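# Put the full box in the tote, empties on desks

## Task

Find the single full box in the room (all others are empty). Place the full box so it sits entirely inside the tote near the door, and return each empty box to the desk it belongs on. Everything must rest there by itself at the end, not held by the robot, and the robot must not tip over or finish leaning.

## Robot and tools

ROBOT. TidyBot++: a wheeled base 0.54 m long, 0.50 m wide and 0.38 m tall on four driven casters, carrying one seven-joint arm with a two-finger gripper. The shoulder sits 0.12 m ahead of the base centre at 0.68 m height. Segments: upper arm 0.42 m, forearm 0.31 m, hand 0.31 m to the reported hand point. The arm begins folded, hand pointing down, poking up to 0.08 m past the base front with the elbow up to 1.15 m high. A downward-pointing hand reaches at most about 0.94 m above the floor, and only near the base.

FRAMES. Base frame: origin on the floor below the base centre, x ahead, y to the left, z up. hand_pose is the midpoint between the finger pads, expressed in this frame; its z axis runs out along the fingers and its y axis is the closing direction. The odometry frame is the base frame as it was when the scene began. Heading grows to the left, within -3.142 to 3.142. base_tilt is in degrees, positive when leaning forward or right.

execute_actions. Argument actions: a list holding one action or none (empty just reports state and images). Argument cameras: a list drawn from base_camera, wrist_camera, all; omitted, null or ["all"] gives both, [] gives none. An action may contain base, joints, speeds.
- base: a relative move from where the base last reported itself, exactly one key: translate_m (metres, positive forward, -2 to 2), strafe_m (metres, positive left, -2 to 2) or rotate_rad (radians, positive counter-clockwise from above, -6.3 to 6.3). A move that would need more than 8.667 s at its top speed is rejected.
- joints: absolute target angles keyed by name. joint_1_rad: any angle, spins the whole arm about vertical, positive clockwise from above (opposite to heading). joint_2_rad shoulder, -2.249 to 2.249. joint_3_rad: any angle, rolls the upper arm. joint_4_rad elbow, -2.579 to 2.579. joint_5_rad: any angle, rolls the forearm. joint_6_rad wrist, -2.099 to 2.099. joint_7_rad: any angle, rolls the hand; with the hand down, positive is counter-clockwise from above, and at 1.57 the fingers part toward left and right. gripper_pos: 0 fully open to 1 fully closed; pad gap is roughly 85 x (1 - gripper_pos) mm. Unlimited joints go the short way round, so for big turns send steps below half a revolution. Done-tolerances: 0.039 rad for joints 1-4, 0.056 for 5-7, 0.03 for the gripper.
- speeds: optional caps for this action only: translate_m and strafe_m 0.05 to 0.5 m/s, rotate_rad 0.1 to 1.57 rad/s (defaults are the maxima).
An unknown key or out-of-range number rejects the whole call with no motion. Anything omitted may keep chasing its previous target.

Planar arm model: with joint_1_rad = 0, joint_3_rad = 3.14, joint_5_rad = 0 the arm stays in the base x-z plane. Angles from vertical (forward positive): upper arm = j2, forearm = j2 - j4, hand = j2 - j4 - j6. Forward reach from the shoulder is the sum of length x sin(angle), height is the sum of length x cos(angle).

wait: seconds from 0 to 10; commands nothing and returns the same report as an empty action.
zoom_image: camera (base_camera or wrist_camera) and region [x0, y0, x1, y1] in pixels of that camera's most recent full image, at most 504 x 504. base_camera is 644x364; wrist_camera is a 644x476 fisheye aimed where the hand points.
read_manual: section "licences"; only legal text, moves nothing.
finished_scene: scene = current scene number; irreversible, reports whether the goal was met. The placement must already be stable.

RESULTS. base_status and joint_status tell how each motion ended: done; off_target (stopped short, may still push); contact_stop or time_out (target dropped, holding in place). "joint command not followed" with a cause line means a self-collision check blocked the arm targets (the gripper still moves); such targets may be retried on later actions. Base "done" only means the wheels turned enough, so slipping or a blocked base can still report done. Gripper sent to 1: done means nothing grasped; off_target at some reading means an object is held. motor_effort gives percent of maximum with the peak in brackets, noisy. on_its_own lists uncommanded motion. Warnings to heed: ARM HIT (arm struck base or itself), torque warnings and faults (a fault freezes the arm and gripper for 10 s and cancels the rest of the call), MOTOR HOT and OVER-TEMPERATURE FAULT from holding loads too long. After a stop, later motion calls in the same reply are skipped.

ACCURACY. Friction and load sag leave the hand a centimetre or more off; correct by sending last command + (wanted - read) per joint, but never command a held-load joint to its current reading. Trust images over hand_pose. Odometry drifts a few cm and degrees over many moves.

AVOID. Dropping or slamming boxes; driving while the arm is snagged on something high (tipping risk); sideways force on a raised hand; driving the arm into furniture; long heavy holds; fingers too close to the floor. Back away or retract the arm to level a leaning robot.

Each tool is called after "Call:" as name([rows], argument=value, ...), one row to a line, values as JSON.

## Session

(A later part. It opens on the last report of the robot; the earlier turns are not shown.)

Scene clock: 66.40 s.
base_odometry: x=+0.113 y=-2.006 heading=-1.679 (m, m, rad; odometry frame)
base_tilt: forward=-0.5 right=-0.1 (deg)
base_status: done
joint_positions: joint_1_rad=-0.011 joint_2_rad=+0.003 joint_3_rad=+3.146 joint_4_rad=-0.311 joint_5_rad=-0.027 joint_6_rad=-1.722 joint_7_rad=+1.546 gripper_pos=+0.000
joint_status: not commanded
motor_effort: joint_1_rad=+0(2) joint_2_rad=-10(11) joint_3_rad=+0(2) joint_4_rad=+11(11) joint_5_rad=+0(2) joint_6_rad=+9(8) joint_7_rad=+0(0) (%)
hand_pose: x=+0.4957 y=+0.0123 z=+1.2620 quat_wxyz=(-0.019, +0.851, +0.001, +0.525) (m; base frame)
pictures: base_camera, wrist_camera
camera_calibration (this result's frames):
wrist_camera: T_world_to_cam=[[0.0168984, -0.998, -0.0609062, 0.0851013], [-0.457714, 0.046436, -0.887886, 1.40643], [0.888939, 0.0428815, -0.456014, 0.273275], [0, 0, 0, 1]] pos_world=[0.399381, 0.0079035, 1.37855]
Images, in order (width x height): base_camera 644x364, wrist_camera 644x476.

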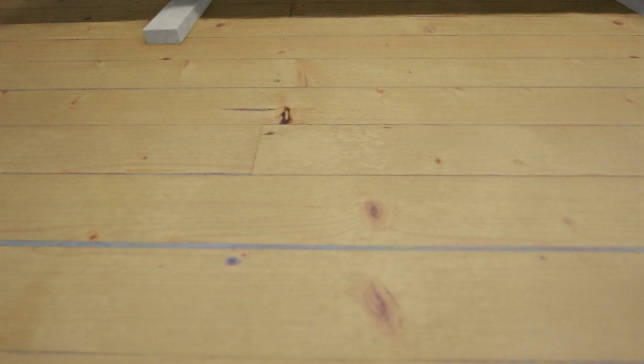

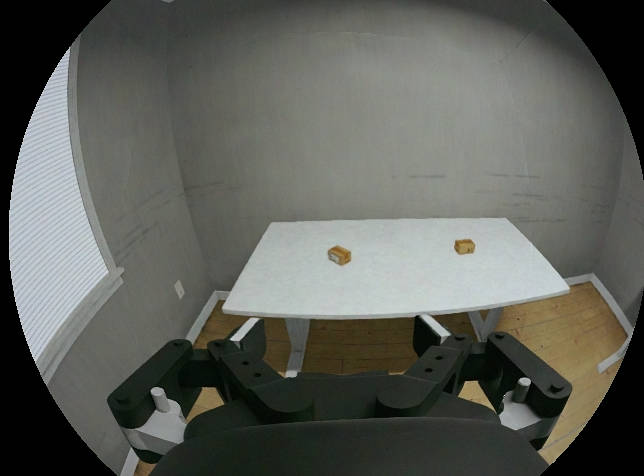

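Call:
execute_actions([
  {"base":{"translate_m":0.75},"joints":{"joint_1_rad":0,"joint_2_rad":0.573,"joint_4_rad":-0.5,"joint_6_rad":-2.07,"joint_7_rad":1.55},"speeds":{"translate_m":0.3}},
])

Scene clock: 70.40 s.
base_odometry: x=+0.032 y=-2.752 heading=-1.680 (m, m, rad; odometry frame)
base_tilt: forward=-0.5 right=-0.1 (deg)
base_status: done
joint_positions: joint_1_rad=-0.011 joint_2_rad=+0.577 joint_3_rad=+3.146 joint_4_rad=-0.483 joint_5_rad=-0.027 joint_6_rad=-2.047 joint_7_rad=+1.546 gripper_pos=+0.000
joint_status: all done
motor_effort: joint_1_rad=+1(1) joint_2_rad=-34(40) joint_3_rad=+0(0) joint_4_rad=+15(18) joint_5_rad=-1(2) joint_6_rad=+1(9) joint_7_rad=+1(0) (%)
hand_pose: x=+0.6335 y=+0.0133 z=+0.8769 quat_wxyz=(-0.011, +1.000, -0.002, +0.017) (m; base frame)
pictures: base_camera, wrist_camera
camera_calibration (this result's frames):
wrist_camera: T_world_to_cam=[[-0.0327924, -0.998937, -0.0324043, 0.0667574], [-0.999147, 0.0335789, -0.0240318, 0.713147], [0.0250944, 0.0315886, -0.999186, 0.998871], [0, 0, 0, 1]] pos_world=[0.689662, 0.0111868, 1.01736]
Images, in order (width x height): base_camera 644x364, wrist_camera 644x476.

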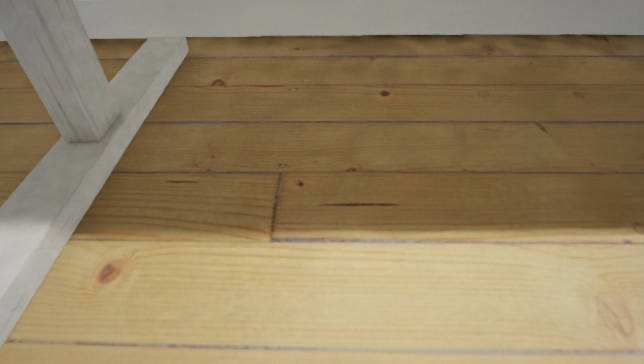

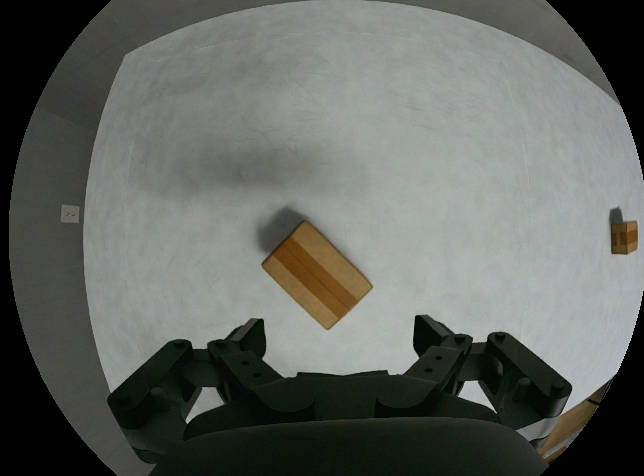

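Call:
execute_actions([
  {"base":{"translate_m":0.017},"joints":{"joint_1_rad":-0.05,"joint_7_rad":2.31},"speeds":{"translate_m":0.1}},
], cameras=["wrist_camera"])

Scene clock: 71.80 s.
base_odometry: x=+0.030 y=-2.769 heading=-1.680 (m, m, rad; odometry frame)
base_tilt: forward=-0.4 right=-0.1 (deg)
base_status: done
joint_positions: joint_1_rad=-0.037 joint_2_rad=+0.578 joint_3_rad=+3.146 joint_4_rad=-0.483 joint_5_rad=-0.027 joint_6_rad=-2.049 joint_7_rad=+2.306 gripper_pos=+0.000
joint_status: all done
motor_effort: joint_1_rad=+1(0) joint_2_rad=-33(36) joint_3_rad=+0(0) joint_4_rad=+16(15) joint_5_rad=-1(1) joint_6_rad=+1(2) joint_7_rad=+0(0) (%)
hand_pose: x=+0.6325 y=+0.0265 z=+0.8763 quat_wxyz=(-0.005, +0.924, +0.381, +0.018) (m; base frame)
pictures: wrist_camera
camera_calibration (this result's frames):
wrist_camera: T_world_to_cam=[[0.683644, -0.729797, -0.00521725, -0.404244], [-0.729619, -0.683276, -0.0281143, 0.563832], [0.0169529, 0.0230267, -0.999591, 1.00358], [0, 0, 0, 1]] pos_world=[0.670728, 0.0671275, 1.01691]
Images, in order (width x height): wrist_camera 644x476.

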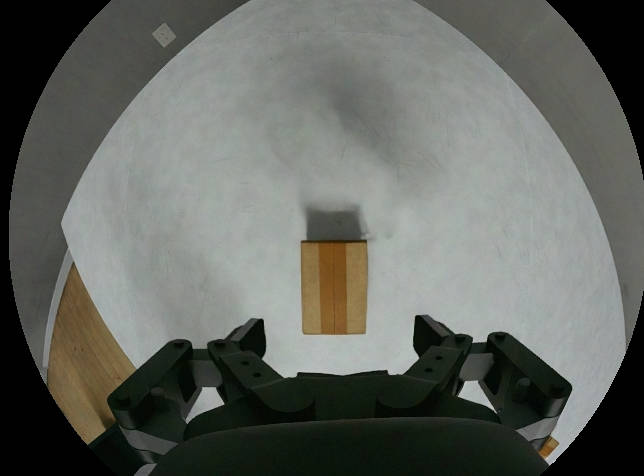

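Call:
execute_actions([
  {"joints":{"joint_2_rad":0.471,"joint_4_rad":-1.064,"joint_6_rad":-1.605}},
], cameras=["wrist_camera"])

Scene clock: 73.93 s.
base_odometry: x=+0.030 y=-2.769 heading=-1.680 (m, m, rad; odometry frame)
base_tilt: forward=-0.4 right=-0.1 (deg)
base_status: not commanded
joint_positions: joint_1_rad=-0.037 joint_2_rad=+0.486 joint_3_rad=+3.146 joint_4_rad=-1.039 joint_5_rad=-0.027 joint_6_rad=-1.628 joint_7_rad=+2.306 gripper_pos=+0.000
joint_status: all done
motor_effort: joint_1_rad=+1(1) joint_2_rad=-31(34) joint_3_rad=+0(0) joint_4_rad=+17(18) joint_5_rad=-1(1) joint_6_rad=+0(1) joint_7_rad=+0(0) (%)
hand_pose: x=+0.6253 y=+0.0268 z=+0.7569 quat_wxyz=(-0.014, +0.927, +0.376, -0.001) (m; base frame)
pictures: wrist_camera
camera_calibration (this result's frames):
wrist_camera: T_world_to_cam=[[0.674724, -0.737186, -0.0361144, -0.370548], [-0.737604, -0.675229, 0.00248573, 0.537016], [-0.0262179, 0.0249609, -0.999345, 0.911076], [0, 0, 0, 1]] pos_world=[0.67001, 0.066705, 0.895762]
Images, in order (width x height): wrist_camera 644x476.

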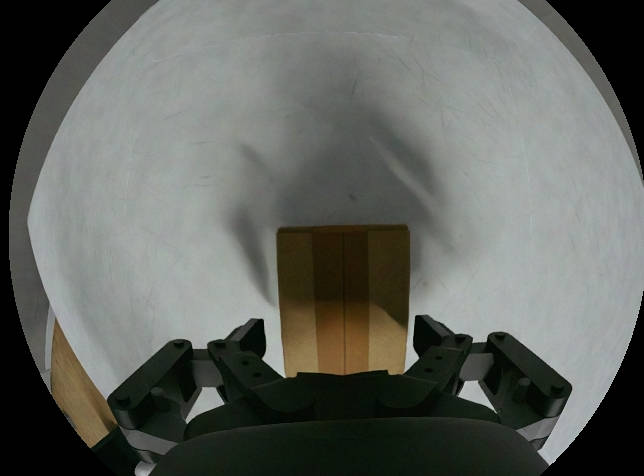

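Call:
execute_actions([
  {"joints":{"gripper_pos":1.0}},
], cameras=[])

Call:
execute_actions([
  {"joints":{"joint_2_rad":0.41}},
], cameras=["wrist_camera"])

Scene clock: 75.20 s.
base_odometry: x=+0.030 y=-2.769 heading=-1.680 (m, m, rad; odometry frame)
base_tilt: forward=-0.4 right=+0.0 (deg)
base_status: not commanded
joint_positions: joint_1_rad=-0.037 joint_2_rad=+0.476 joint_3_rad=+3.146 joint_4_rad=-1.041 joint_5_rad=-0.027 joint_6_rad=-1.628 joint_7_rad=+2.306 gripper_pos=+0.350
joint_status: gripper_pos off_target (ended at +0.350, target +1.000)
motor_effort: joint_1_rad=+1(0) joint_2_rad=-32(32) joint_3_rad=+0(0) joint_4_rad=+18(18) joint_5_rad=-2(1) joint_6_rad=+1(2) joint_7_rad=+0(0) (%)
hand_pose: x=+0.6242 y=+0.0267 z=+0.7617 quat_wxyz=(-0.012, +0.927, +0.376, +0.003) (m; base frame)
pictures: none
No camera images: the call's "cameras" was empty. Leave "cameras" out to get every camera's image.

Scene clock: 76.10 s.
base_odometry: x=+0.030 y=-2.769 heading=-1.680 (m, m, rad; odometry frame)
base_tilt: forward=-0.4 right=-0.1 (deg)
base_status: not commanded
joint_positions: joint_1_rad=-0.037 joint_2_rad=+0.413 joint_3_rad=+3.146 joint_4_rad=-1.042 joint_5_rad=-0.027 joint_6_rad=-1.628 joint_7_rad=+2.306 gripper_pos=+0.350
joint_status: all done
motor_effort: joint_1_rad=+1(0) joint_2_rad=-30(34) joint_3_rad=+1(0) joint_4_rad=+17(19) joint_5_rad=-2(1) joint_6_rad=+1(1) joint_7_rad=+0(0) (%)
hand_pose: x=+0.6180 y=+0.0265 z=+0.7928 quat_wxyz=(-0.002, +0.926, +0.376, +0.032) (m; base frame)
pictures: wrist_camera
camera_calibration (this result's frames):
wrist_camera: T_world_to_cam=[[0.675645, -0.737162, 0.00979978, -0.401477], [-0.735877, -0.675153, -0.0515178, 0.573084], [0.0445933, 0.0275963, -0.998624, 0.902379], [0, 0, 0, 1]] pos_world=[0.652736, 0.0660631, 0.934595]
Images, in order (width x height): wrist_camera 644x476.

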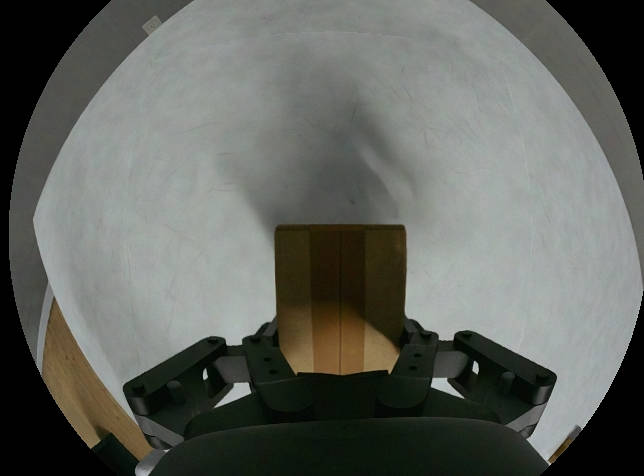

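Call:
execute_actions([
  {"joints":{"joint_2_rad":0.47}},
], cameras=[])

Call:
execute_actions([
  {"joints":{"gripper_pos":0}},
], cameras=[])

Call:
execute_actions([
  {"joints":{"joint_2_rad":0.573,"joint_4_rad":-0.5,"joint_6_rad":-2.07}},
], cameras=[])

Call:
execute_actions([
  {"base":{"strafe_m":-0.45},"joints":{"joint_1_rad":0.2,"joint_7_rad":1.55},"speeds":{"strafe_m":0.3}},
])

Scene clock: 77.47 s.
base_odometry: x=+0.030 y=-2.769 heading=-1.680 (m, m, rad; odometry frame)
base_tilt: forward=-0.4 right=-0.1 (deg)
base_status: not commanded
joint_positions: joint_1_rad=-0.037 joint_2_rad=+0.468 joint_3_rad=+3.146 joint_4_rad=-1.043 joint_5_rad=-0.027 joint_6_rad=-1.628 joint_7_rad=+2.306 gripper_pos=+0.350
joint_status: all done
motor_effort: joint_1_rad=+1(1) joint_2_rad=-32(33) joint_3_rad=+0(0) joint_4_rad=+18(18) joint_5_rad=-1(0) joint_6_rad=+1(1) joint_7_rad=+0(1) (%)
hand_pose: x=+0.6228 y=+0.0267 z=+0.7651 quat_wxyz=(-0.011, +0.927, +0.376, +0.006) (m; base frame)
pictures: none
No camera images: the call's "cameras" was empty. Leave "cameras" out to get every camera's image.

Scene clock: 78.57 s.
base_odometry: x=+0.030 y=-2.769 heading=-1.680 (m, m, rad; odometry frame)
base_tilt: forward=-0.4 right=-0.1 (deg)
base_status: not commanded
joint_positions: joint_1_rad=-0.037 joint_2_rad=+0.468 joint_3_rad=+3.146 joint_4_rad=-1.043 joint_5_rad=-0.027 joint_6_rad=-1.628 joint_7_rad=+2.306 gripper_pos=+0.000
joint_status: all done
motor_effort: joint_1_rad=+1(1) joint_2_rad=-31(32) joint_3_rad=+0(0) joint_4_rad=+18(18) joint_5_rad=-1(1) joint_6_rad=+1(1) joint_7_rad=+0(0) (%)
hand_pose: x=+0.6228 y=+0.0267 z=+0.7651 quat_wxyz=(-0.011, +0.927, +0.376, +0.006) (m; base frame)
pictures: none
No camera images: the call's "cameras" was empty. Leave "cameras" out to get every camera's image.

Scene clock: 80.37 s.
base_odometry: x=+0.030 y=-2.769 heading=-1.680 (m, m, rad; odometry frame)
base_tilt: forward=-0.4 right=-0.1 (deg)
base_status: not commanded
joint_positions: joint_1_rad=-0.037 joint_2_rad=+0.557 joint_3_rad=+3.146 joint_4_rad=-0.525 joint_5_rad=-0.027 joint_6_rad=-2.047 joint_7_rad=+2.306 gripper_pos=+0.000
joint_status: all done
motor_effort: joint_1_rad=+1(1) joint_2_rad=-33(33) joint_3_rad=+0(0) joint_4_rad=+15(18) joint_5_rad=-1(1) joint_6_rad=+1(1) joint_7_rad=+0(1) (%)
hand_pose: x=+0.6222 y=+0.0261 z=+0.8752 quat_wxyz=(-0.008, +0.925, +0.381, +0.009) (m; base frame)
pictures: none
No camera images: the call's "cameras" was empty. Leave "cameras" out to get every camera's image.

Scene clock: 82.83 s.
base_odometry: x=-0.418 y=-2.720 heading=-1.679 (m, m, rad; odometry frame)
base_tilt: forward=-0.4 right=+0.0 (deg)
base_status: done
joint_positions: joint_1_rad=+0.202 joint_2_rad=+0.560 joint_3_rad=+3.146 joint_4_rad=-0.525 joint_5_rad=-0.027 joint_6_rad=-2.047 joint_7_rad=+1.569 gripper_pos=+0.000
joint_status: all done
motor_effort: joint_1_rad=+1(5) joint_2_rad=-33(33) joint_3_rad=+0(1) joint_4_rad=+15(15) joint_5_rad=-1(2) joint_6_rad=+1(1) joint_7_rad=+0(1) (%)
hand_pose: x=+0.6146 y=-0.0941 z=+0.8737 quat_wxyz=(-0.010, +0.995, -0.097, +0.006) (m; base frame)
pictures: base_camera, wrist_camera
camera_calibration (this result's frames):
wrist_camera: T_world_to_cam=[[-0.221927, -0.974564, -0.0312014, 0.0762231], [-0.975045, 0.222003, 0.0010338, 0.678806], [0.00591931, 0.0306522, -0.999513, 1.01153], [0, 0, 0, 1]] pos_world=[0.672795, -0.107419, 1.01272]
Images, in order (width x height): base_camera 644x364, wrist_camera 644x476.

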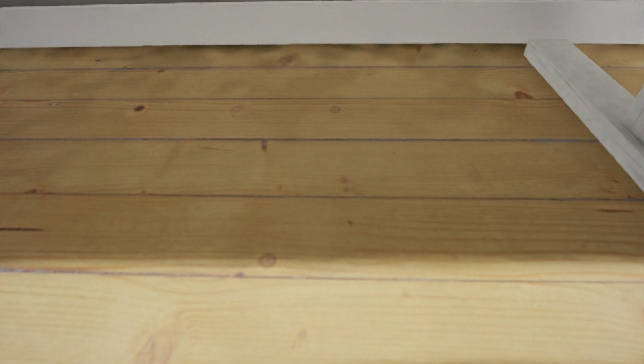

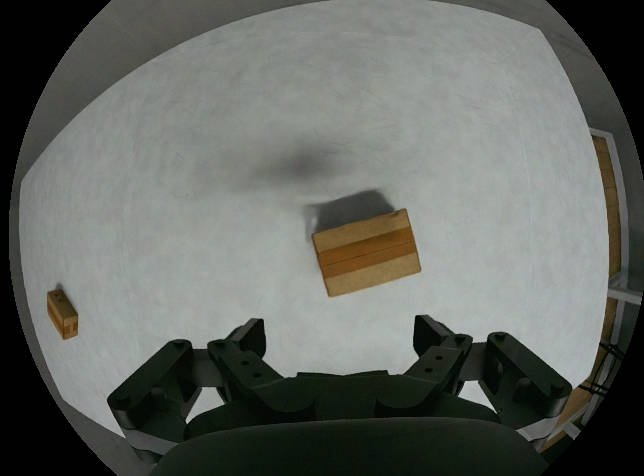

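Call:
execute_actions([
  {"base":{"strafe_m":-0.035},"joints":{"joint_7_rad":0.24},"speeds":{"strafe_m":0.1}},
], cameras=[])

Call:
execute_actions([
  {"base":{"translate_m":0.031},"speeds":{"translate_m":0.1}},
], cameras=["wrist_camera"])

Scene clock: 84.87 s.
base_odometry: x=-0.453 y=-2.716 heading=-1.679 (m, m, rad; odometry frame)
base_tilt: forward=-0.5 right=+0.0 (deg)
base_status: done
joint_positions: joint_1_rad=+0.202 joint_2_rad=+0.561 joint_3_rad=+3.146 joint_4_rad=-0.525 joint_5_rad=-0.027 joint_6_rad=-2.047 joint_7_rad=+0.244 gripper_pos=+0.000
joint_status: all done
motor_effort: joint_1_rad=+1(4) joint_2_rad=-33(33) joint_3_rad=+0(1) joint_4_rad=+14(16) joint_5_rad=+0(1) joint_6_rad=+1(1) joint_7_rad=+0(0) (%)
hand_pose: x=+0.6147 y=-0.0937 z=+0.8735 quat_wxyz=(-0.011, +0.725, -0.689, -0.002) (m; base frame)
pictures: none
No camera images: the call's "cameras" was empty. Leave "cameras" out to get every camera's image.

Scene clock: 85.73 s.
base_odometry: x=-0.456 y=-2.747 heading=-1.680 (m, m, rad; odometry frame)
base_tilt: forward=-0.4 right=-0.1 (deg)
base_status: done
joint_positions: joint_1_rad=+0.202 joint_2_rad=+0.570 joint_3_rad=+3.146 joint_4_rad=-0.525 joint_5_rad=-0.027 joint_6_rad=-2.049 joint_7_rad=+0.244 gripper_pos=+0.000
joint_status: not commanded
motor_effort: joint_1_rad=+1(0) joint_2_rad=-33(35) joint_3_rad=+0(0) joint_4_rad=+15(17) joint_5_rad=-1(2) joint_6_rad=+0(1) joint_7_rad=+0(0) (%)
hand_pose: x=+0.6162 y=-0.0941 z=+0.8688 quat_wxyz=(-0.009, +0.725, -0.689, -0.006) (m; base frame)
pictures: wrist_camera
camera_calibration (this result's frames):
wrist_camera: T_world_to_cam=[[-0.999687, -0.0216758, -0.0124844, 0.629151], [-0.0220506, 0.999285, 0.0307122, 0.14049], [0.0118097, 0.0309779, -0.99945, 1.00293], [0, 0, 0, 1]] pos_world=[0.620207, -0.15782, 1.00592]
Images, in order (width x height): wrist_camera 644x476.

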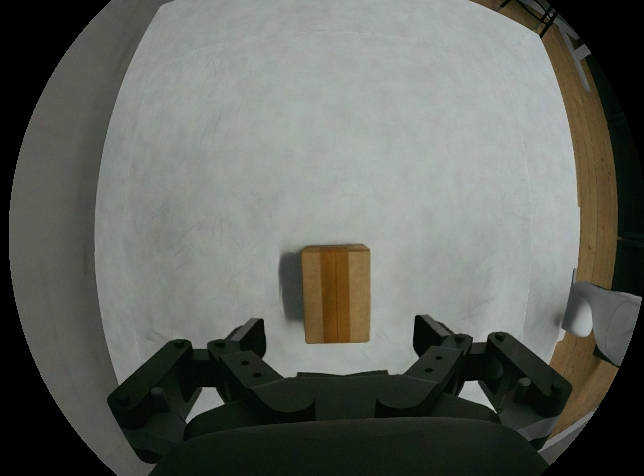

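Good.

Call:
execute_actions([
  {"joints":{"joint_2_rad":0.471,"joint_4_rad":-1.064,"joint_6_rad":-1.605}},
], cameras=["wrist_camera"])

Call:
execute_actions([
  {"joints":{"gripper_pos":1.0}},
], cameras=[])

Call:
execute_actions([
  {"joints":{"joint_2_rad":0.35}},
], cameras=["wrist_camera"])

Scene clock: 87.93 s.
base_odometry: x=-0.456 y=-2.747 heading=-1.680 (m, m, rad; odometry frame)
base_tilt: forward=-0.4 right=+0.0 (deg)
base_status: not commanded
joint_positions: joint_1_rad=+0.202 joint_2_rad=+0.486 joint_3_rad=+3.146 joint_4_rad=-1.039 joint_5_rad=-0.027 joint_6_rad=-1.628 joint_7_rad=+0.244 gripper_pos=+0.000
joint_status: all done
motor_effort: joint_1_rad=+0(1) joint_2_rad=-32(33) joint_3_rad=+0(0) joint_4_rad=+17(18) joint_5_rad=-1(0) joint_6_rad=+0(0) joint_7_rad=+0(0) (%)
hand_pose: x=+0.6173 y=-0.0937 z=+0.7569 quat_wxyz=(-0.007, +0.721, -0.693, -0.012) (m; base frame)
pictures: wrist_camera
camera_calibration (this result's frames):
wrist_camera: T_world_to_cam=[[-0.999937, -0.0107419, -0.00318167, 0.622947], [-0.0108496, 0.999292, 0.036026, 0.132651], [0.00279243, 0.0360583, -0.999346, 0.897052], [0, 0, 0, 1]] pos_world=[0.621842, -0.158212, 0.893668]
Images, in order (width x height): wrist_camera 644x476.

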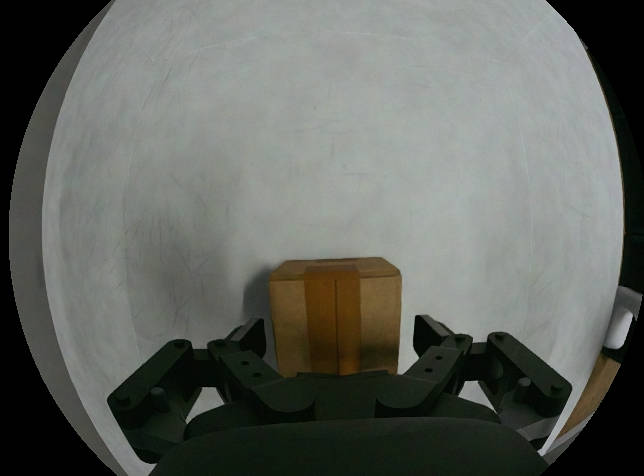

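Scene clock: 89.03 s.
base_odometry: x=-0.456 y=-2.747 heading=-1.680 (m, m, rad; odometry frame)
base_tilt: forward=-0.4 right=-0.1 (deg)
base_status: not commanded
joint_positions: joint_1_rad=+0.202 joint_2_rad=+0.479 joint_3_rad=+3.146 joint_4_rad=-1.040 joint_5_rad=-0.027 joint_6_rad=-1.628 joint_7_rad=+0.244 gripper_pos=+0.351
joint_status: gripper_pos off_target (ended at +0.351, target +1.000)
motor_effort: joint_1_rad=+1(1) joint_2_rad=-32(32) joint_3_rad=+0(0) joint_4_rad=+17(18) joint_5_rad=-1(1) joint_6_rad=+0(1) joint_7_rad=+0(0) (%)
hand_pose: x=+0.6166 y=-0.0936 z=+0.7603 quat_wxyz=(-0.009, +0.721, -0.693, -0.009) (m; base frame)
pictures: none
No camera images: the call's "cameras" was empty. Leave "cameras" out to get every camera's image.

Scene clock: 90.27 s.
base_odometry: x=-0.456 y=-2.747 heading=-1.680 (m, m, rad; odometry frame)
base_tilt: forward=-0.4 right=-0.1 (deg)
base_status: not commanded
joint_positions: joint_1_rad=+0.202 joint_2_rad=+0.347 joint_3_rad=+3.146 joint_4_rad=-1.042 joint_5_rad=-0.027 joint_6_rad=-1.628 joint_7_rad=+0.244 gripper_pos=+0.351
joint_status: all done
motor_effort: joint_1_rad=+1(1) joint_2_rad=-30(35) joint_3_rad=+0(0) joint_4_rad=+18(19) joint_5_rad=-1(0) joint_6_rad=+2(2) joint_7_rad=+0(0) (%)
hand_pose: x=+0.6017 y=-0.0905 z=+0.8254 quat_wxyz=(-0.044, +0.720, -0.691, +0.046) (m; base frame)
pictures: wrist_camera
camera_calibration (this result's frames):
wrist_camera: T_world_to_cam=[[-0.990587, -0.0126319, -0.136301, 0.711727], [-0.0137137, 0.999881, 0.00700095, 0.152571], [0.136197, 0.00880425, -0.990643, 0.875517], [0, 0, 0, 1]] pos_world=[0.587877, -0.151271, 0.963266]
Images, in order (width x height): wrist_camera 644x476.

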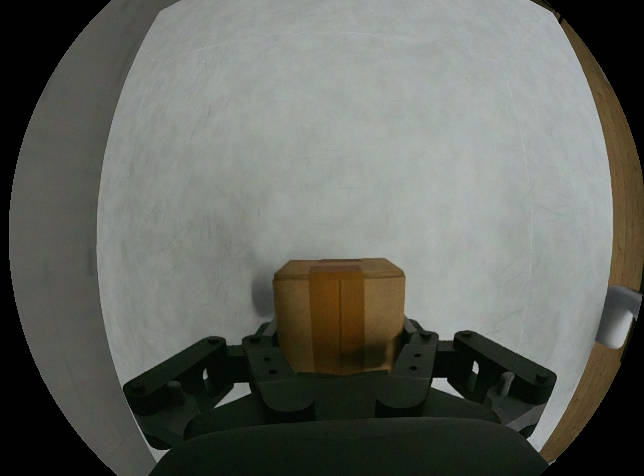

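Call:
execute_actions([
  {"joints":{"joint_2_rad":0.47}},
], cameras=[])

Call:
execute_actions([
  {"joints":{"gripper_pos":0}},
], cameras=[])

Call:
execute_actions([
  {"joints":{"joint_2_rad":0.573,"joint_4_rad":-0.5,"joint_6_rad":-2.07}},
], cameras=[])

Call:
execute_actions([
  {"base":{"translate_m":-0.9},"joints":{"joint_1_rad":0,"joint_7_rad":1.55}},
], cameras=[])

Call:
execute_actions([
  {"base":{"rotate_rad":-1.46},"joints":{"joint_2_rad":0.0,"joint_4_rad":-0.3,"joint_6_rad":-1.7}},
])

Scene clock: 91.80 s.
base_odometry: x=-0.456 y=-2.747 heading=-1.680 (m, m, rad; odometry frame)
base_tilt: forward=-0.5 right=-0.1 (deg)
base_status: not commanded
joint_positions: joint_1_rad=+0.202 joint_2_rad=+0.475 joint_3_rad=+3.146 joint_4_rad=-1.045 joint_5_rad=-0.027 joint_6_rad=-1.628 joint_7_rad=+0.244 gripper_pos=+0.351
joint_status: all done
motor_effort: joint_1_rad=+1(1) joint_2_rad=-32(35) joint_3_rad=+0(0) joint_4_rad=+17(18) joint_5_rad=-1(1) joint_6_rad=+0(2) joint_7_rad=+0(0) (%)
hand_pose: x=+0.6148 y=-0.0932 z=+0.7607 quat_wxyz=(-0.009, +0.721, -0.693, -0.009) (m; base frame)
pictures: none
No camera images: the call's "cameras" was empty. Leave "cameras" out to get every camera's image.

Scene clock: 92.90 s.
base_odometry: x=-0.456 y=-2.747 heading=-1.680 (m, m, rad; odometry frame)
base_tilt: forward=-0.4 right=-0.1 (deg)
base_status: not commanded
joint_positions: joint_1_rad=+0.202 joint_2_rad=+0.475 joint_3_rad=+3.146 joint_4_rad=-1.045 joint_5_rad=-0.027 joint_6_rad=-1.628 joint_7_rad=+0.244 gripper_pos=+0.000
joint_status: all done
motor_effort: joint_1_rad=+1(1) joint_2_rad=-32(32) joint_3_rad=+0(0) joint_4_rad=+17(18) joint_5_rad=-2(0) joint_6_rad=+0(0) joint_7_rad=+0(0) (%)
hand_pose: x=+0.6148 y=-0.0932 z=+0.7607 quat_wxyz=(-0.009, +0.721, -0.693, -0.009) (m; base frame)
pictures: none
No camera images: the call's "cameras" was empty. Leave "cameras" out to get every camera's image.

Scene clock: 94.70 s.
base_odometry: x=-0.456 y=-2.747 heading=-1.680 (m, m, rad; odometry frame)
base_tilt: forward=-0.4 right=-0.1 (deg)
base_status: not commanded
joint_positions: joint_1_rad=+0.202 joint_2_rad=+0.557 joint_3_rad=+3.146 joint_4_rad=-0.525 joint_5_rad=-0.027 joint_6_rad=-2.047 joint_7_rad=+0.244 gripper_pos=+0.000
joint_status: all done
motor_effort: joint_1_rad=+1(1) joint_2_rad=-33(33) joint_3_rad=+0(0) joint_4_rad=+16(18) joint_5_rad=-2(1) joint_6_rad=+1(0) joint_7_rad=+0(0) (%)
hand_pose: x=+0.6141 y=-0.0936 z=+0.8752 quat_wxyz=(-0.012, +0.725, -0.689, -0.001) (m; base frame)
pictures: none
No camera images: the call's "cameras" was empty. Leave "cameras" out to get every camera's image.

Scene clock: 97.90 s.
base_odometry: x=-0.359 y=-1.852 heading=-1.679 (m, m, rad; odometry frame)
base_tilt: forward=-0.4 right=-0.1 (deg)
base_status: done
joint_positions: joint_1_rad=+0.009 joint_2_rad=+0.569 joint_3_rad=+3.146 joint_4_rad=-0.524 joint_5_rad=-0.027 joint_6_rad=-2.050 joint_7_rad=+1.545 gripper_pos=+0.000
joint_status: all done
motor_effort: joint_1_rad=+1(3) joint_2_rad=-33(36) joint_3_rad=+0(1) joint_4_rad=+15(17) joint_5_rad=-1(1) joint_6_rad=+1(1) joint_7_rad=+0(0) (%)
hand_pose: x=+0.6246 y=+0.0031 z=+0.8692 quat_wxyz=(-0.011, +1.000, -0.013, -0.001) (m; base frame)
pictures: none
No camera images: the call's "cameras" was empty. Leave "cameras" out to get every camera's image.

Scene clock: 100.17 s.
base_odometry: x=-0.359 y=-1.852 heading=-3.139 (m, m, rad; odometry frame)
base_tilt: forward=-0.5 right=-0.1 (deg)
base_status: done
joint_positions: joint_1_rad=+0.003 joint_2_rad=-0.005 joint_3_rad=+3.146 joint_4_rad=-0.318 joint_5_rad=-0.026 joint_6_rad=-1.722 joint_7_rad=+1.545 gripper_pos=+0.000
joint_status: all done
motor_effort: joint_1_rad=+1(2) joint_2_rad=-10(37) joint_3_rad=+1(2) joint_4_rad=+11(17) joint_5_rad=-1(3) joint_6_rad=+9(8) joint_7_rad=+0(0) (%)
hand_pose: x=+0.4923 y=+0.0068 z=+1.2621 quat_wxyz=(-0.015, +0.851, -0.005, +0.525) (m; base frame)
pictures: base_camera, wrist_camera
camera_calibration (this result's frames):
wrist_camera: T_world_to_cam=[[0.00189598, -0.998107, -0.0614723, 0.0877506], [-0.456732, 0.0538218, -0.887975, 1.40481], [0.889603, 0.0297599, -0.455765, 0.276093], [0, 0, 0, 1]] pos_world=[0.39584, 0.00375876, 1.37866]
Images, in order (width x height): base_camera 644x364, wrist_camera 644x476.

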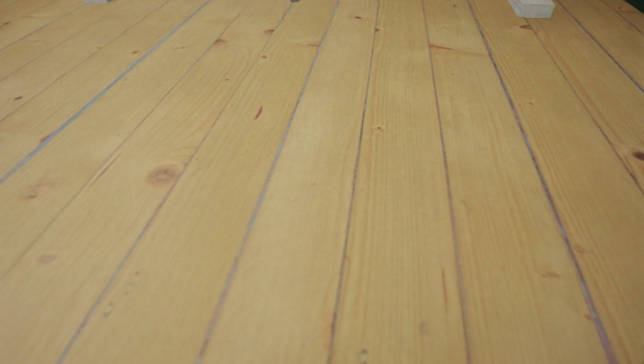

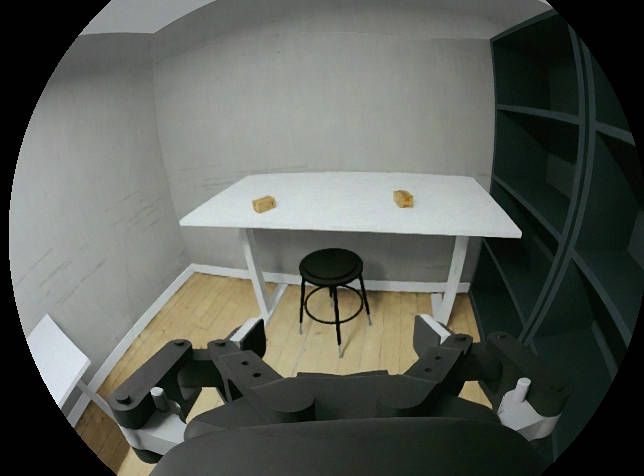

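Call:
execute_actions([
  {"base":{"rotate_rad":-0.11},"joints":{"joint_2_rad":0.14,"joint_4_rad":-0.75,"joint_6_rad":-1.26}},
])

Call:
execute_actions([
  {"base":{"translate_m":0.4}},
])

Scene clock: 102.23 s.
base_odometry: x=-0.359 y=-1.852 heading=+3.034 (m, m, rad; odometry frame)
base_tilt: forward=-0.4 right=-0.1 (deg)
base_status: done
joint_positions: joint_1_rad=+0.003 joint_2_rad=+0.145 joint_3_rad=+3.146 joint_4_rad=-0.735 joint_5_rad=-0.026 joint_6_rad=-1.284 joint_7_rad=+1.545 gripper_pos=+0.000
joint_status: all done
motor_effort: joint_1_rad=+1(0) joint_2_rad=-22(25) joint_3_rad=+1(0) joint_4_rad=+19(19) joint_5_rad=-1(1) joint_6_rad=+8(10) joint_7_rad=+0(0) (%)
hand_pose: x=+0.6803 y=+0.0055 z=+1.1248 quat_wxyz=(-0.017, +0.883, -0.012, +0.470) (m; base frame)
pictures: base_camera, wrist_camera
camera_calibration (this result's frames):
wrist_camera: T_world_to_cam=[[-0.0129616, -0.997427, -0.0705054, 0.0979489], [-0.565862, 0.0654511, -0.821898, 1.36865], [0.824398, 0.0292432, -0.565255, 0.213735], [0, 0, 0, 1]] pos_world=[0.599534, 0.00186689, 1.25261]
Images, in order (width x height): base_camera 644x364, wrist_camera 644x476.

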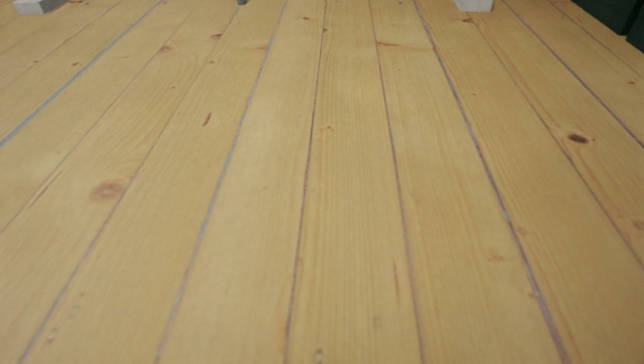

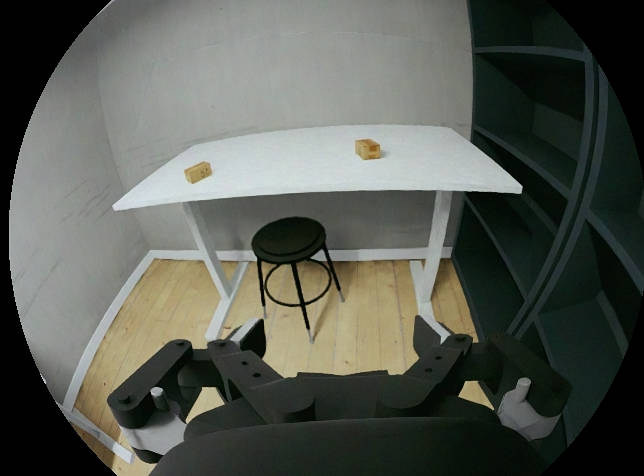

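Scene clock: 104.40 s.
base_odometry: x=-0.756 y=-1.809 heading=+3.034 (m, m, rad; odometry frame)
base_tilt: forward=-0.4 right=-0.1 (deg)
base_status: done
joint_positions: joint_1_rad=+0.003 joint_2_rad=+0.147 joint_3_rad=+3.146 joint_4_rad=-0.735 joint_5_rad=-0.026 joint_6_rad=-1.280 joint_7_rad=+1.545 gripper_pos=+0.000
joint_status: not commanded
motor_effort: joint_1_rad=+1(2) joint_2_rad=-22(25) joint_3_rad=+1(1) joint_4_rad=+17(19) joint_5_rad=-1(2) joint_6_rad=+8(8) joint_7_rad=+0(0) (%)
hand_pose: x=+0.6820 y=+0.0055 z=+1.1244 quat_wxyz=(-0.017, +0.882, -0.012, +0.470) (m; base frame)
pictures: base_camera, wrist_camera
camera_calibration (this result's frames):
wrist_camera: T_world_to_cam=[[-0.01295, -0.997423, -0.0705623, 0.0979812], [-0.564911, 0.0655251, -0.822546, 1.36931], [0.82505, 0.0292094, -0.564304, 0.210632], [0, 0, 0, 1]] pos_world=[0.601025, 0.001852, 1.2521]
Images, in order (width x height): base_camera 644x364, wrist_camera 644x476.

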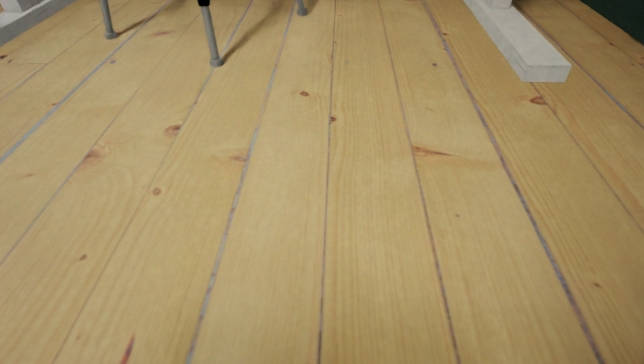

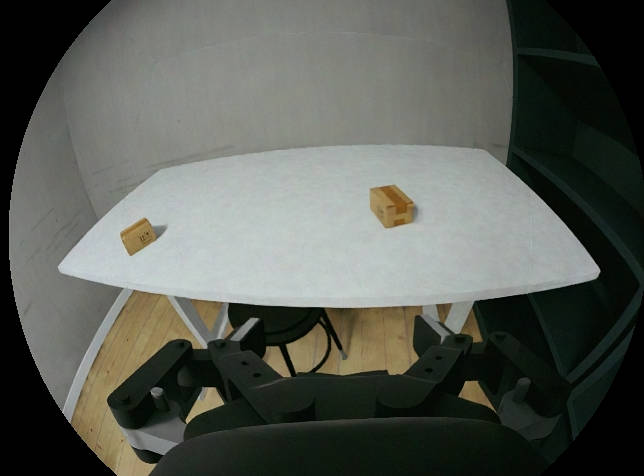

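Call:
execute_actions([
  {"base":{"strafe_m":-0.12},"joints":{"joint_2_rad":0.431,"joint_4_rad":-0.661,"joint_6_rad":-1.058}},
], cameras=[])

Call:
execute_actions([
  {"base":{"translate_m":0.17},"speeds":{"translate_m":0.2}},
])

Scene clock: 107.23 s.
base_odometry: x=-0.744 y=-1.690 heading=+3.034 (m, m, rad; odometry frame)
base_tilt: forward=-0.4 right=-0.1 (deg)
base_status: done
joint_positions: joint_1_rad=+0.006 joint_2_rad=+0.436 joint_3_rad=+3.146 joint_4_rad=-0.686 joint_5_rad=-0.026 joint_6_rad=-1.082 joint_7_rad=+1.545 gripper_pos=+0.000
joint_status: all done
motor_effort: joint_1_rad=+1(2) joint_2_rad=-33(38) joint_3_rad=+0(2) joint_4_rad=+20(22) joint_5_rad=-1(2) joint_6_rad=+8(8) joint_7_rad=+0(0) (%)
hand_pose: x=+0.8309 y=+0.0022 z=+1.0157 quat_wxyz=(-0.016, +0.892, -0.016, +0.452) (m; base frame)
pictures: none
No camera images: the call's "cameras" was empty. Leave "cameras" out to get every camera's image.

Scene clock: 108.87 s.
base_odometry: x=-0.913 y=-1.671 heading=+3.033 (m, m, rad; odometry frame)
base_tilt: forward=-0.4 right=-0.1 (deg)
base_status: done
joint_positions: joint_1_rad=+0.006 joint_2_rad=+0.434 joint_3_rad=+3.146 joint_4_rad=-0.685 joint_5_rad=-0.026 joint_6_rad=-1.079 joint_7_rad=+1.545 gripper_pos=+0.000
joint_status: not commanded
motor_effort: joint_1_rad=+1(1) joint_2_rad=-33(36) joint_3_rad=+0(0) joint_4_rad=+20(22) joint_5_rad=+0(1) joint_6_rad=+8(9) joint_7_rad=+0(0) (%)
hand_pose: x=+0.8309 y=+0.0022 z=+1.0180 quat_wxyz=(-0.016, +0.891, -0.016, +0.454) (m; base frame)
pictures: base_camera, wrist_camera
camera_calibration (this result's frames):
wrist_camera: T_world_to_cam=[[-0.0227222, -0.997148, -0.071972, 0.0986679], [-0.593925, 0.0713735, -0.801348, 1.36868], [0.8042, 0.0245376, -0.593853, 0.0752739], [0, 0, 0, 1]] pos_world=[0.754601, -0.00114819, 1.14859]
Images, in order (width x height): base_camera 644x364, wrist_camera 644x476.

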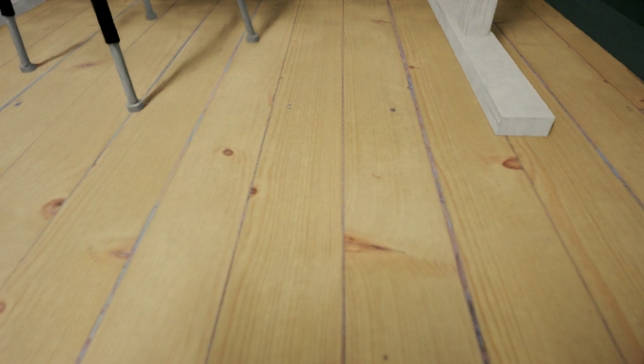

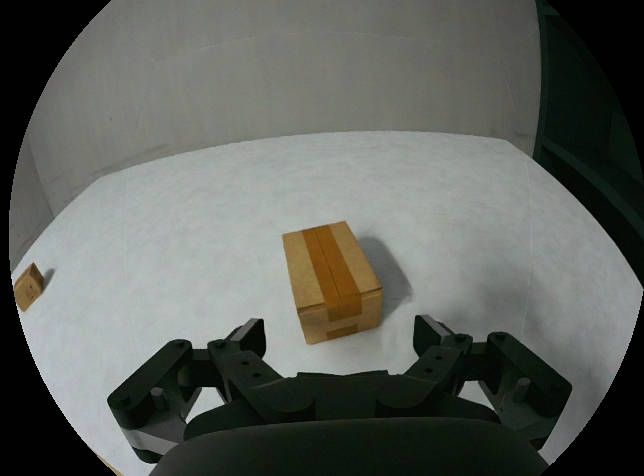

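Call:
execute_actions([
  {"base":{"translate_m":-0.04},"speeds":{"translate_m":0.1}},
], cameras=[])

Call:
execute_actions([
  {"base":{"strafe_m":-0.17},"joints":{"joint_1_rad":-0.24},"speeds":{"strafe_m":0.2}},
])

Scene clock: 110.17 s.
base_odometry: x=-0.873 y=-1.676 heading=+3.033 (m, m, rad; odometry frame)
base_tilt: forward=-0.4 right=-0.1 (deg)
base_status: done
joint_positions: joint_1_rad=+0.006 joint_2_rad=+0.431 joint_3_rad=+3.146 joint_4_rad=-0.685 joint_5_rad=-0.026 joint_6_rad=-1.079 joint_7_rad=+1.545 gripper_pos=+0.000
joint_status: not commanded
motor_effort: joint_1_rad=+1(0) joint_2_rad=-33(37) joint_3_rad=+0(0) joint_4_rad=+21(21) joint_5_rad=-1(1) joint_6_rad=+8(8) joint_7_rad=+0(0) (%)
hand_pose: x=+0.8300 y=+0.0022 z=+1.0205 quat_wxyz=(-0.016, +0.890, -0.016, +0.456) (m; base frame)
pictures: none
No camera images: the call's "cameras" was empty. Leave "cameras" out to get every camera's image.

Scene clock: 111.80 s.
base_odometry: x=-0.855 y=-1.506 heading=+3.034 (m, m, rad; odometry frame)
base_tilt: forward=-0.5 right=-0.1 (deg)
base_status: done
joint_positions: joint_1_rad=-0.233 joint_2_rad=+0.431 joint_3_rad=+3.146 joint_4_rad=-0.684 joint_5_rad=-0.026 joint_6_rad=-1.078 joint_7_rad=+1.545 gripper_pos=+0.000
joint_status: all done
motor_effort: joint_1_rad=+0(1) joint_2_rad=-33(34) joint_3_rad=+0(1) joint_4_rad=+20(20) joint_5_rad=-1(2) joint_6_rad=+8(8) joint_7_rad=+0(0) (%)
hand_pose: x=+0.8093 y=+0.1705 z=+1.0206 quat_wxyz=(-0.070, +0.885, +0.091, +0.451) (m; base frame)
pictures: base_camera, wrist_camera
camera_calibration (this result's frames):
wrist_camera: T_world_to_cam=[[0.214259, -0.974116, -0.0720476, 0.0705064], [-0.590604, -0.0704481, -0.803881, 1.37], [0.777997, 0.21479, -0.590411, 0.0752814], [0, 0, 0, 1]] pos_world=[0.735451, 0.149025, 1.15084]
Images, in order (width x height): base_camera 644x364, wrist_camera 644x476.

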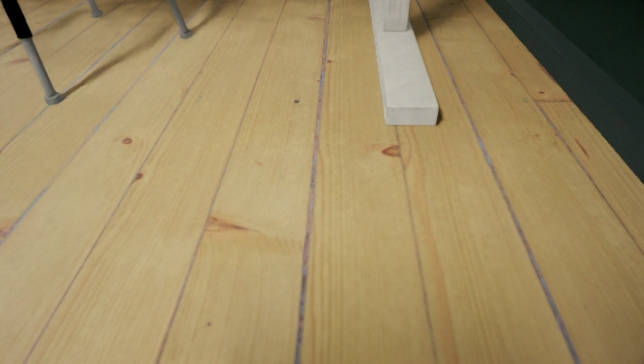

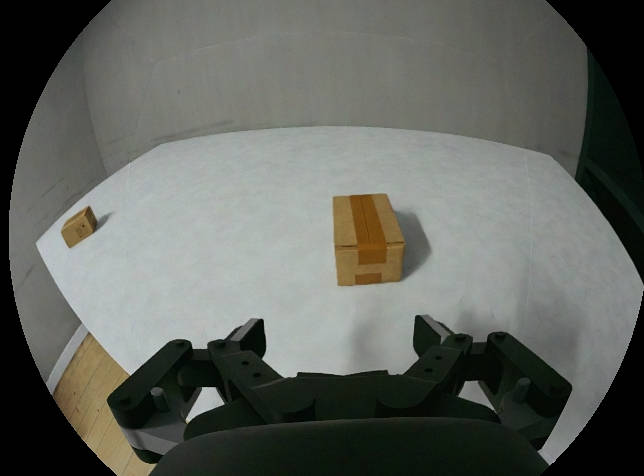

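Call:
execute_actions([
  {"joints":{"joint_2_rad":0.36,"joint_4_rad":-0.987,"joint_6_rad":-0.803}},
], cameras=[])

Call:
execute_actions([
  {"base":{"translate_m":0.09},"speeds":{"translate_m":0.1}},
], cameras=["wrist_camera"])

Scene clock: 113.97 s.
base_odometry: x=-0.855 y=-1.506 heading=+3.034 (m, m, rad; odometry frame)
base_tilt: forward=-0.4 right=-0.1 (deg)
base_status: not commanded
joint_positions: joint_1_rad=-0.233 joint_2_rad=+0.374 joint_3_rad=+3.146 joint_4_rad=-0.959 joint_5_rad=-0.026 joint_6_rad=-0.825 joint_7_rad=+1.545 gripper_pos=+0.000
joint_status: all done
motor_effort: joint_1_rad=+1(1) joint_2_rad=-32(34) joint_3_rad=+1(0) joint_4_rad=+23(23) joint_5_rad=-1(1) joint_6_rad=+8(8) joint_7_rad=+0(0) (%)
hand_pose: x=+0.8169 y=+0.1708 z=+0.9751 quat_wxyz=(-0.072, +0.877, +0.087, +0.467) (m; base frame)
pictures: none
No camera images: the call's "cameras" was empty. Leave "cameras" out to get every camera's image.

Scene clock: 115.43 s.
base_odometry: x=-0.944 y=-1.497 heading=+3.033 (m, m, rad; odometry frame)
base_tilt: forward=-0.4 right=-0.1 (deg)
base_status: done
joint_positions: joint_1_rad=-0.233 joint_2_rad=+0.366 joint_3_rad=+3.146 joint_4_rad=-0.961 joint_5_rad=-0.026 joint_6_rad=-0.824 joint_7_rad=+1.545 gripper_pos=+0.000
joint_status: not commanded
motor_effort: joint_1_rad=+1(2) joint_2_rad=-32(35) joint_3_rad=+0(0) joint_4_rad=+21(23) joint_5_rad=-1(1) joint_6_rad=+8(9) joint_7_rad=+0(0) (%)
hand_pose: x=+0.8145 y=+0.1702 z=+0.9801 quat_wxyz=(-0.072, +0.875, +0.086, +0.470) (m; base frame)
pictures: wrist_camera
camera_calibration (this result's frames):
wrist_camera: T_world_to_cam=[[0.211182, -0.974552, -0.0751664, 0.0718809], [-0.5571, -0.0568202, -0.8285, 1.33505], [0.803145, 0.21684, -0.554922, -0.00821103], [0, 0, 0, 1]] pos_world=[0.735171, 0.14769, 1.10694]
Images, in order (width x height): wrist_camera 644x476.

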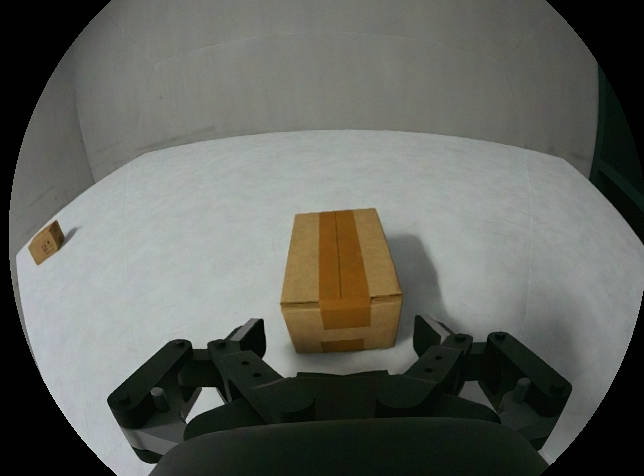

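Call:
execute_actions([
  {"base":{"translate_m":0.035},"joints":{"joint_2_rad":0.33},"speeds":{"translate_m":0.08}},
], cameras=[])

Call:
execute_actions([
  {"base":{"strafe_m":0.017},"speeds":{"strafe_m":0.08}},
], cameras=[])

Call:
execute_actions([
  {"base":{"translate_m":0.045},"speeds":{"translate_m":0.08}},
], cameras=["wrist_camera"])

Scene clock: 116.93 s.
base_odometry: x=-0.979 y=-1.493 heading=+3.033 (m, m, rad; odometry frame)
base_tilt: forward=-0.4 right=-0.1 (deg)
base_status: done
joint_positions: joint_1_rad=-0.233 joint_2_rad=+0.337 joint_3_rad=+3.146 joint_4_rad=-0.964 joint_5_rad=-0.026 joint_6_rad=-0.824 joint_7_rad=+1.545 gripper_pos=+0.000
joint_status: all done
motor_effort: joint_1_rad=+1(2) joint_2_rad=-31(35) joint_3_rad=+0(0) joint_4_rad=+21(22) joint_5_rad=-1(1) joint_6_rad=+8(9) joint_7_rad=+0(0) (%)
hand_pose: x=+0.8056 y=+0.1681 z=+0.9992 quat_wxyz=(-0.074, +0.869, +0.086, +0.481) (m; base frame)
pictures: none
No camera images: the call's "cameras" was empty. Leave "cameras" out to get every camera's image.

Scene clock: 117.67 s.
base_odometry: x=-0.981 y=-1.510 heading=+3.033 (m, m, rad; odometry frame)
base_tilt: forward=-0.4 right=-0.1 (deg)
base_status: done
joint_positions: joint_1_rad=-0.239 joint_2_rad=+0.337 joint_3_rad=+3.146 joint_4_rad=-0.964 joint_5_rad=-0.026 joint_6_rad=-0.824 joint_7_rad=+1.545 gripper_pos=+0.000
joint_status: not commanded
motor_effort: joint_1_rad=+0(1) joint_2_rad=-31(32) joint_3_rad=+1(1) joint_4_rad=+21(21) joint_5_rad=-1(1) joint_6_rad=+8(8) joint_7_rad=+0(0) (%)
hand_pose: x=+0.8046 y=+0.1721 z=+0.9992 quat_wxyz=(-0.075, +0.869, +0.088, +0.481) (m; base frame)
pictures: none
No camera images: the call's "cameras" was empty. Leave "cameras" out to get every camera's image.

Scene clock: 118.77 s.
base_odometry: x=-1.026 y=-1.505 heading=+3.033 (m, m, rad; odometry frame)
base_tilt: forward=-0.4 right=-0.1 (deg)
base_status: done
joint_positions: joint_1_rad=-0.239 joint_2_rad=+0.334 joint_3_rad=+3.146 joint_4_rad=-0.964 joint_5_rad=-0.026 joint_6_rad=-0.823 joint_7_rad=+1.545 gripper_pos=+0.000
joint_status: not commanded
motor_effort: joint_1_rad=+1(2) joint_2_rad=-31(35) joint_3_rad=+0(0) joint_4_rad=+21(23) joint_5_rad=-1(1) joint_6_rad=+8(9) joint_7_rad=+0(0) (%)
hand_pose: x=+0.8038 y=+0.1720 z=+1.0012 quat_wxyz=(-0.076, +0.868, +0.088, +0.483) (m; base frame)
pictures: wrist_camera
camera_calibration (this result's frames):
wrist_camera: T_world_to_cam=[[0.219029, -0.972776, -0.0757205, 0.0713325], [-0.532825, -0.0542359, -0.844485, 1.34269], [0.817388, 0.225313, -0.530199, -0.0259295], [0, 0, 0, 1]] pos_world=[0.720988, 0.148054, 1.12553]
Images, in order (width x height): wrist_camera 644x476.

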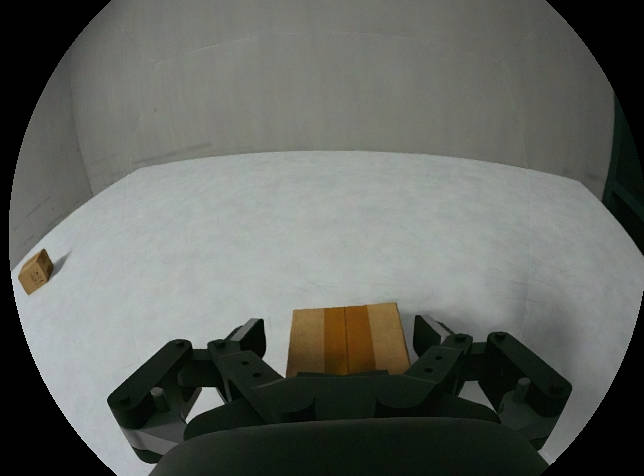

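Call:
execute_actions([
  {"joints":{"joint_2_rad":0.36}},
], cameras=["wrist_camera"])

Call:
execute_actions([
  {"joints":{"gripper_pos":1.0}},
], cameras=[])

Call:
execute_actions([
  {"joints":{"joint_2_rad":0.28}},
], cameras=["wrist_camera"])

Scene clock: 119.63 s.
base_odometry: x=-1.026 y=-1.505 heading=+3.033 (m, m, rad; odometry frame)
base_tilt: forward=-0.4 right=-0.1 (deg)
base_status: not commanded
joint_positions: joint_1_rad=-0.239 joint_2_rad=+0.342 joint_3_rad=+3.146 joint_4_rad=-0.964 joint_5_rad=-0.026 joint_6_rad=-0.818 joint_7_rad=+1.545 gripper_pos=+0.000
joint_status: all done
motor_effort: joint_1_rad=+0(0) joint_2_rad=-28(32) joint_3_rad=+1(0) joint_4_rad=+20(21) joint_5_rad=-1(1) joint_6_rad=+7(8) joint_7_rad=+0(0) (%)
hand_pose: x=+0.8070 y=+0.1727 z=+0.9972 quat_wxyz=(-0.075, +0.869, +0.088, +0.482) (m; base frame)
pictures: wrist_camera
camera_calibration (this result's frames):
wrist_camera: T_world_to_cam=[[0.218732, -0.972844, -0.0756983, 0.0712815], [-0.534717, -0.0546089, -0.843265, 1.34143], [0.816232, 0.224926, -0.532141, -0.0279866], [0, 0, 0, 1]] pos_world=[0.724535, 0.148895, 1.12168]
Images, in order (width x height): wrist_camera 644x476.

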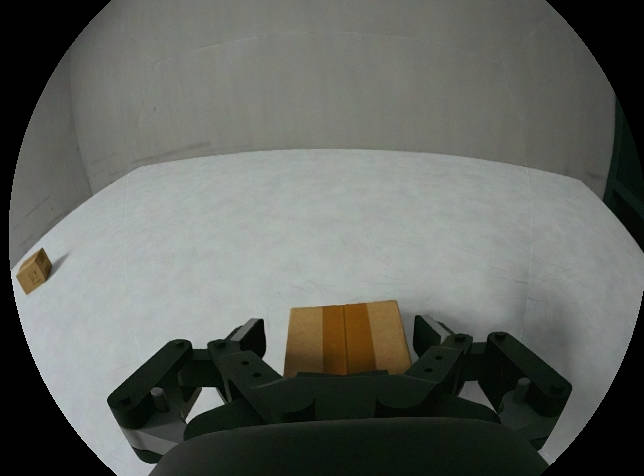

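Scene clock: 120.73 s.
base_odometry: x=-1.026 y=-1.505 heading=+3.033 (m, m, rad; odometry frame)
base_tilt: forward=-0.5 right=-0.1 (deg)
base_status: not commanded
joint_positions: joint_1_rad=-0.239 joint_2_rad=+0.341 joint_3_rad=+3.146 joint_4_rad=-0.964 joint_5_rad=-0.026 joint_6_rad=-0.810 joint_7_rad=+1.545 gripper_pos=+0.346
joint_status: gripper_pos off_target (ended at +0.346, target +1.000)
motor_effort: joint_1_rad=+0(2) joint_2_rad=-28(28) joint_3_rad=+0(1) joint_4_rad=+19(20) joint_5_rad=-1(2) joint_6_rad=+6(7) joint_7_rad=+0(0) (%)
hand_pose: x=+0.8081 y=+0.1729 z=+1.0000 quat_wxyz=(-0.076, +0.866, +0.088, +0.485) (m; base frame)
pictures: none
No camera images: the call's "cameras" was empty. Leave "cameras" out to get every camera's image.

Scene clock: 121.77 s.
base_odometry: x=-1.026 y=-1.505 heading=+3.033 (m, m, rad; odometry frame)
base_tilt: forward=-0.4 right=-0.1 (deg)
base_status: not commanded
joint_positions: joint_1_rad=-0.239 joint_2_rad=+0.287 joint_3_rad=+3.146 joint_4_rad=-0.973 joint_5_rad=-0.026 joint_6_rad=-0.810 joint_7_rad=+1.545 gripper_pos=+0.346
joint_status: all done
motor_effort: joint_1_rad=+1(1) joint_2_rad=-29(34) joint_3_rad=+0(0) joint_4_rad=+22(24) joint_5_rad=+0(1) joint_6_rad=+9(9) joint_7_rad=+0(0) (%)
hand_pose: x=+0.7899 y=+0.1685 z=+1.0326 quat_wxyz=(-0.079, +0.855, +0.087, +0.505) (m; base frame)
pictures: wrist_camera
camera_calibration (this result's frames):
wrist_camera: T_world_to_cam=[[0.222526, -0.971912, -0.0766044, 0.0713894], [-0.489857, -0.0435279, -0.870716, 1.35296], [0.842925, 0.231282, -0.485784, -0.0642285], [0, 0, 0, 1]] pos_world=[0.701008, 0.14313, 1.15231]
Images, in order (width x height): wrist_camera 644x476.

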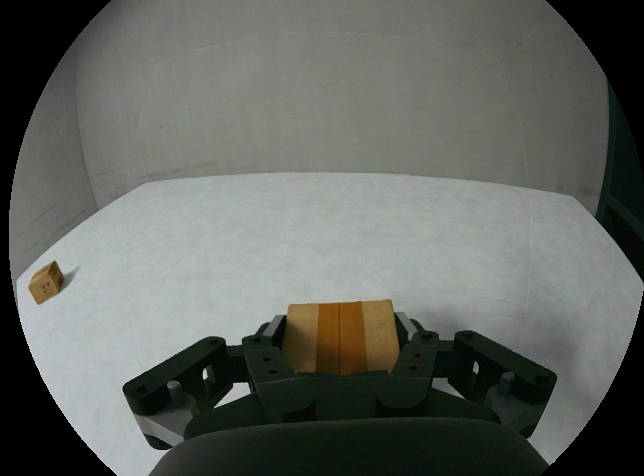

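Call:
execute_actions([
  {"joints":{"joint_2_rad":0.2}},
], cameras=[])

Call:
execute_actions([
  {"joints":{"joint_2_rad":0.29}},
], cameras=[])

Scene clock: 123.13 s.
base_odometry: x=-1.026 y=-1.505 heading=+3.033 (m, m, rad; odometry frame)
base_tilt: forward=-0.4 right=-0.1 (deg)
base_status: not commanded
joint_positions: joint_1_rad=-0.239 joint_2_rad=+0.199 joint_3_rad=+3.146 joint_4_rad=-0.973 joint_5_rad=-0.026 joint_6_rad=-0.810 joint_7_rad=+1.545 gripper_pos=+0.346
joint_status: all done
motor_effort: joint_1_rad=+1(1) joint_2_rad=-26(34) joint_3_rad=+0(0) joint_4_rad=+21(23) joint_5_rad=+0(0) joint_6_rad=+9(9) joint_7_rad=+0(0) (%)
hand_pose: x=+0.7573 y=+0.1606 z=+1.0922 quat_wxyz=(-0.084, +0.832, +0.085, +0.542) (m; base frame)
pictures: none
No camera images: the call's "cameras" was empty. Leave "cameras" out to get every camera's image.

Scene clock: 124.17 s.
base_odometry: x=-1.026 y=-1.505 heading=+3.033 (m, m, rad; odometry frame)
base_tilt: forward=-0.4 right=-0.1 (deg)
base_status: not commanded
joint_positions: joint_1_rad=-0.239 joint_2_rad=+0.295 joint_3_rad=+3.146 joint_4_rad=-0.974 joint_5_rad=-0.026 joint_6_rad=-0.810 joint_7_rad=+1.545 gripper_pos=+0.346
joint_status: all done
motor_effort: joint_1_rad=+1(1) joint_2_rad=-30(33) joint_3_rad=+0(0) joint_4_rad=+23(23) joint_5_rad=+0(1) joint_6_rad=+9(9) joint_7_rad=+0(0) (%)
hand_pose: x=+0.7925 y=+0.1691 z=+1.0265 quat_wxyz=(-0.078, +0.858, +0.087, +0.501) (m; base frame)
pictures: none
No camera images: the call's "cameras" was empty. Leave "cameras" out to get every camera's image.


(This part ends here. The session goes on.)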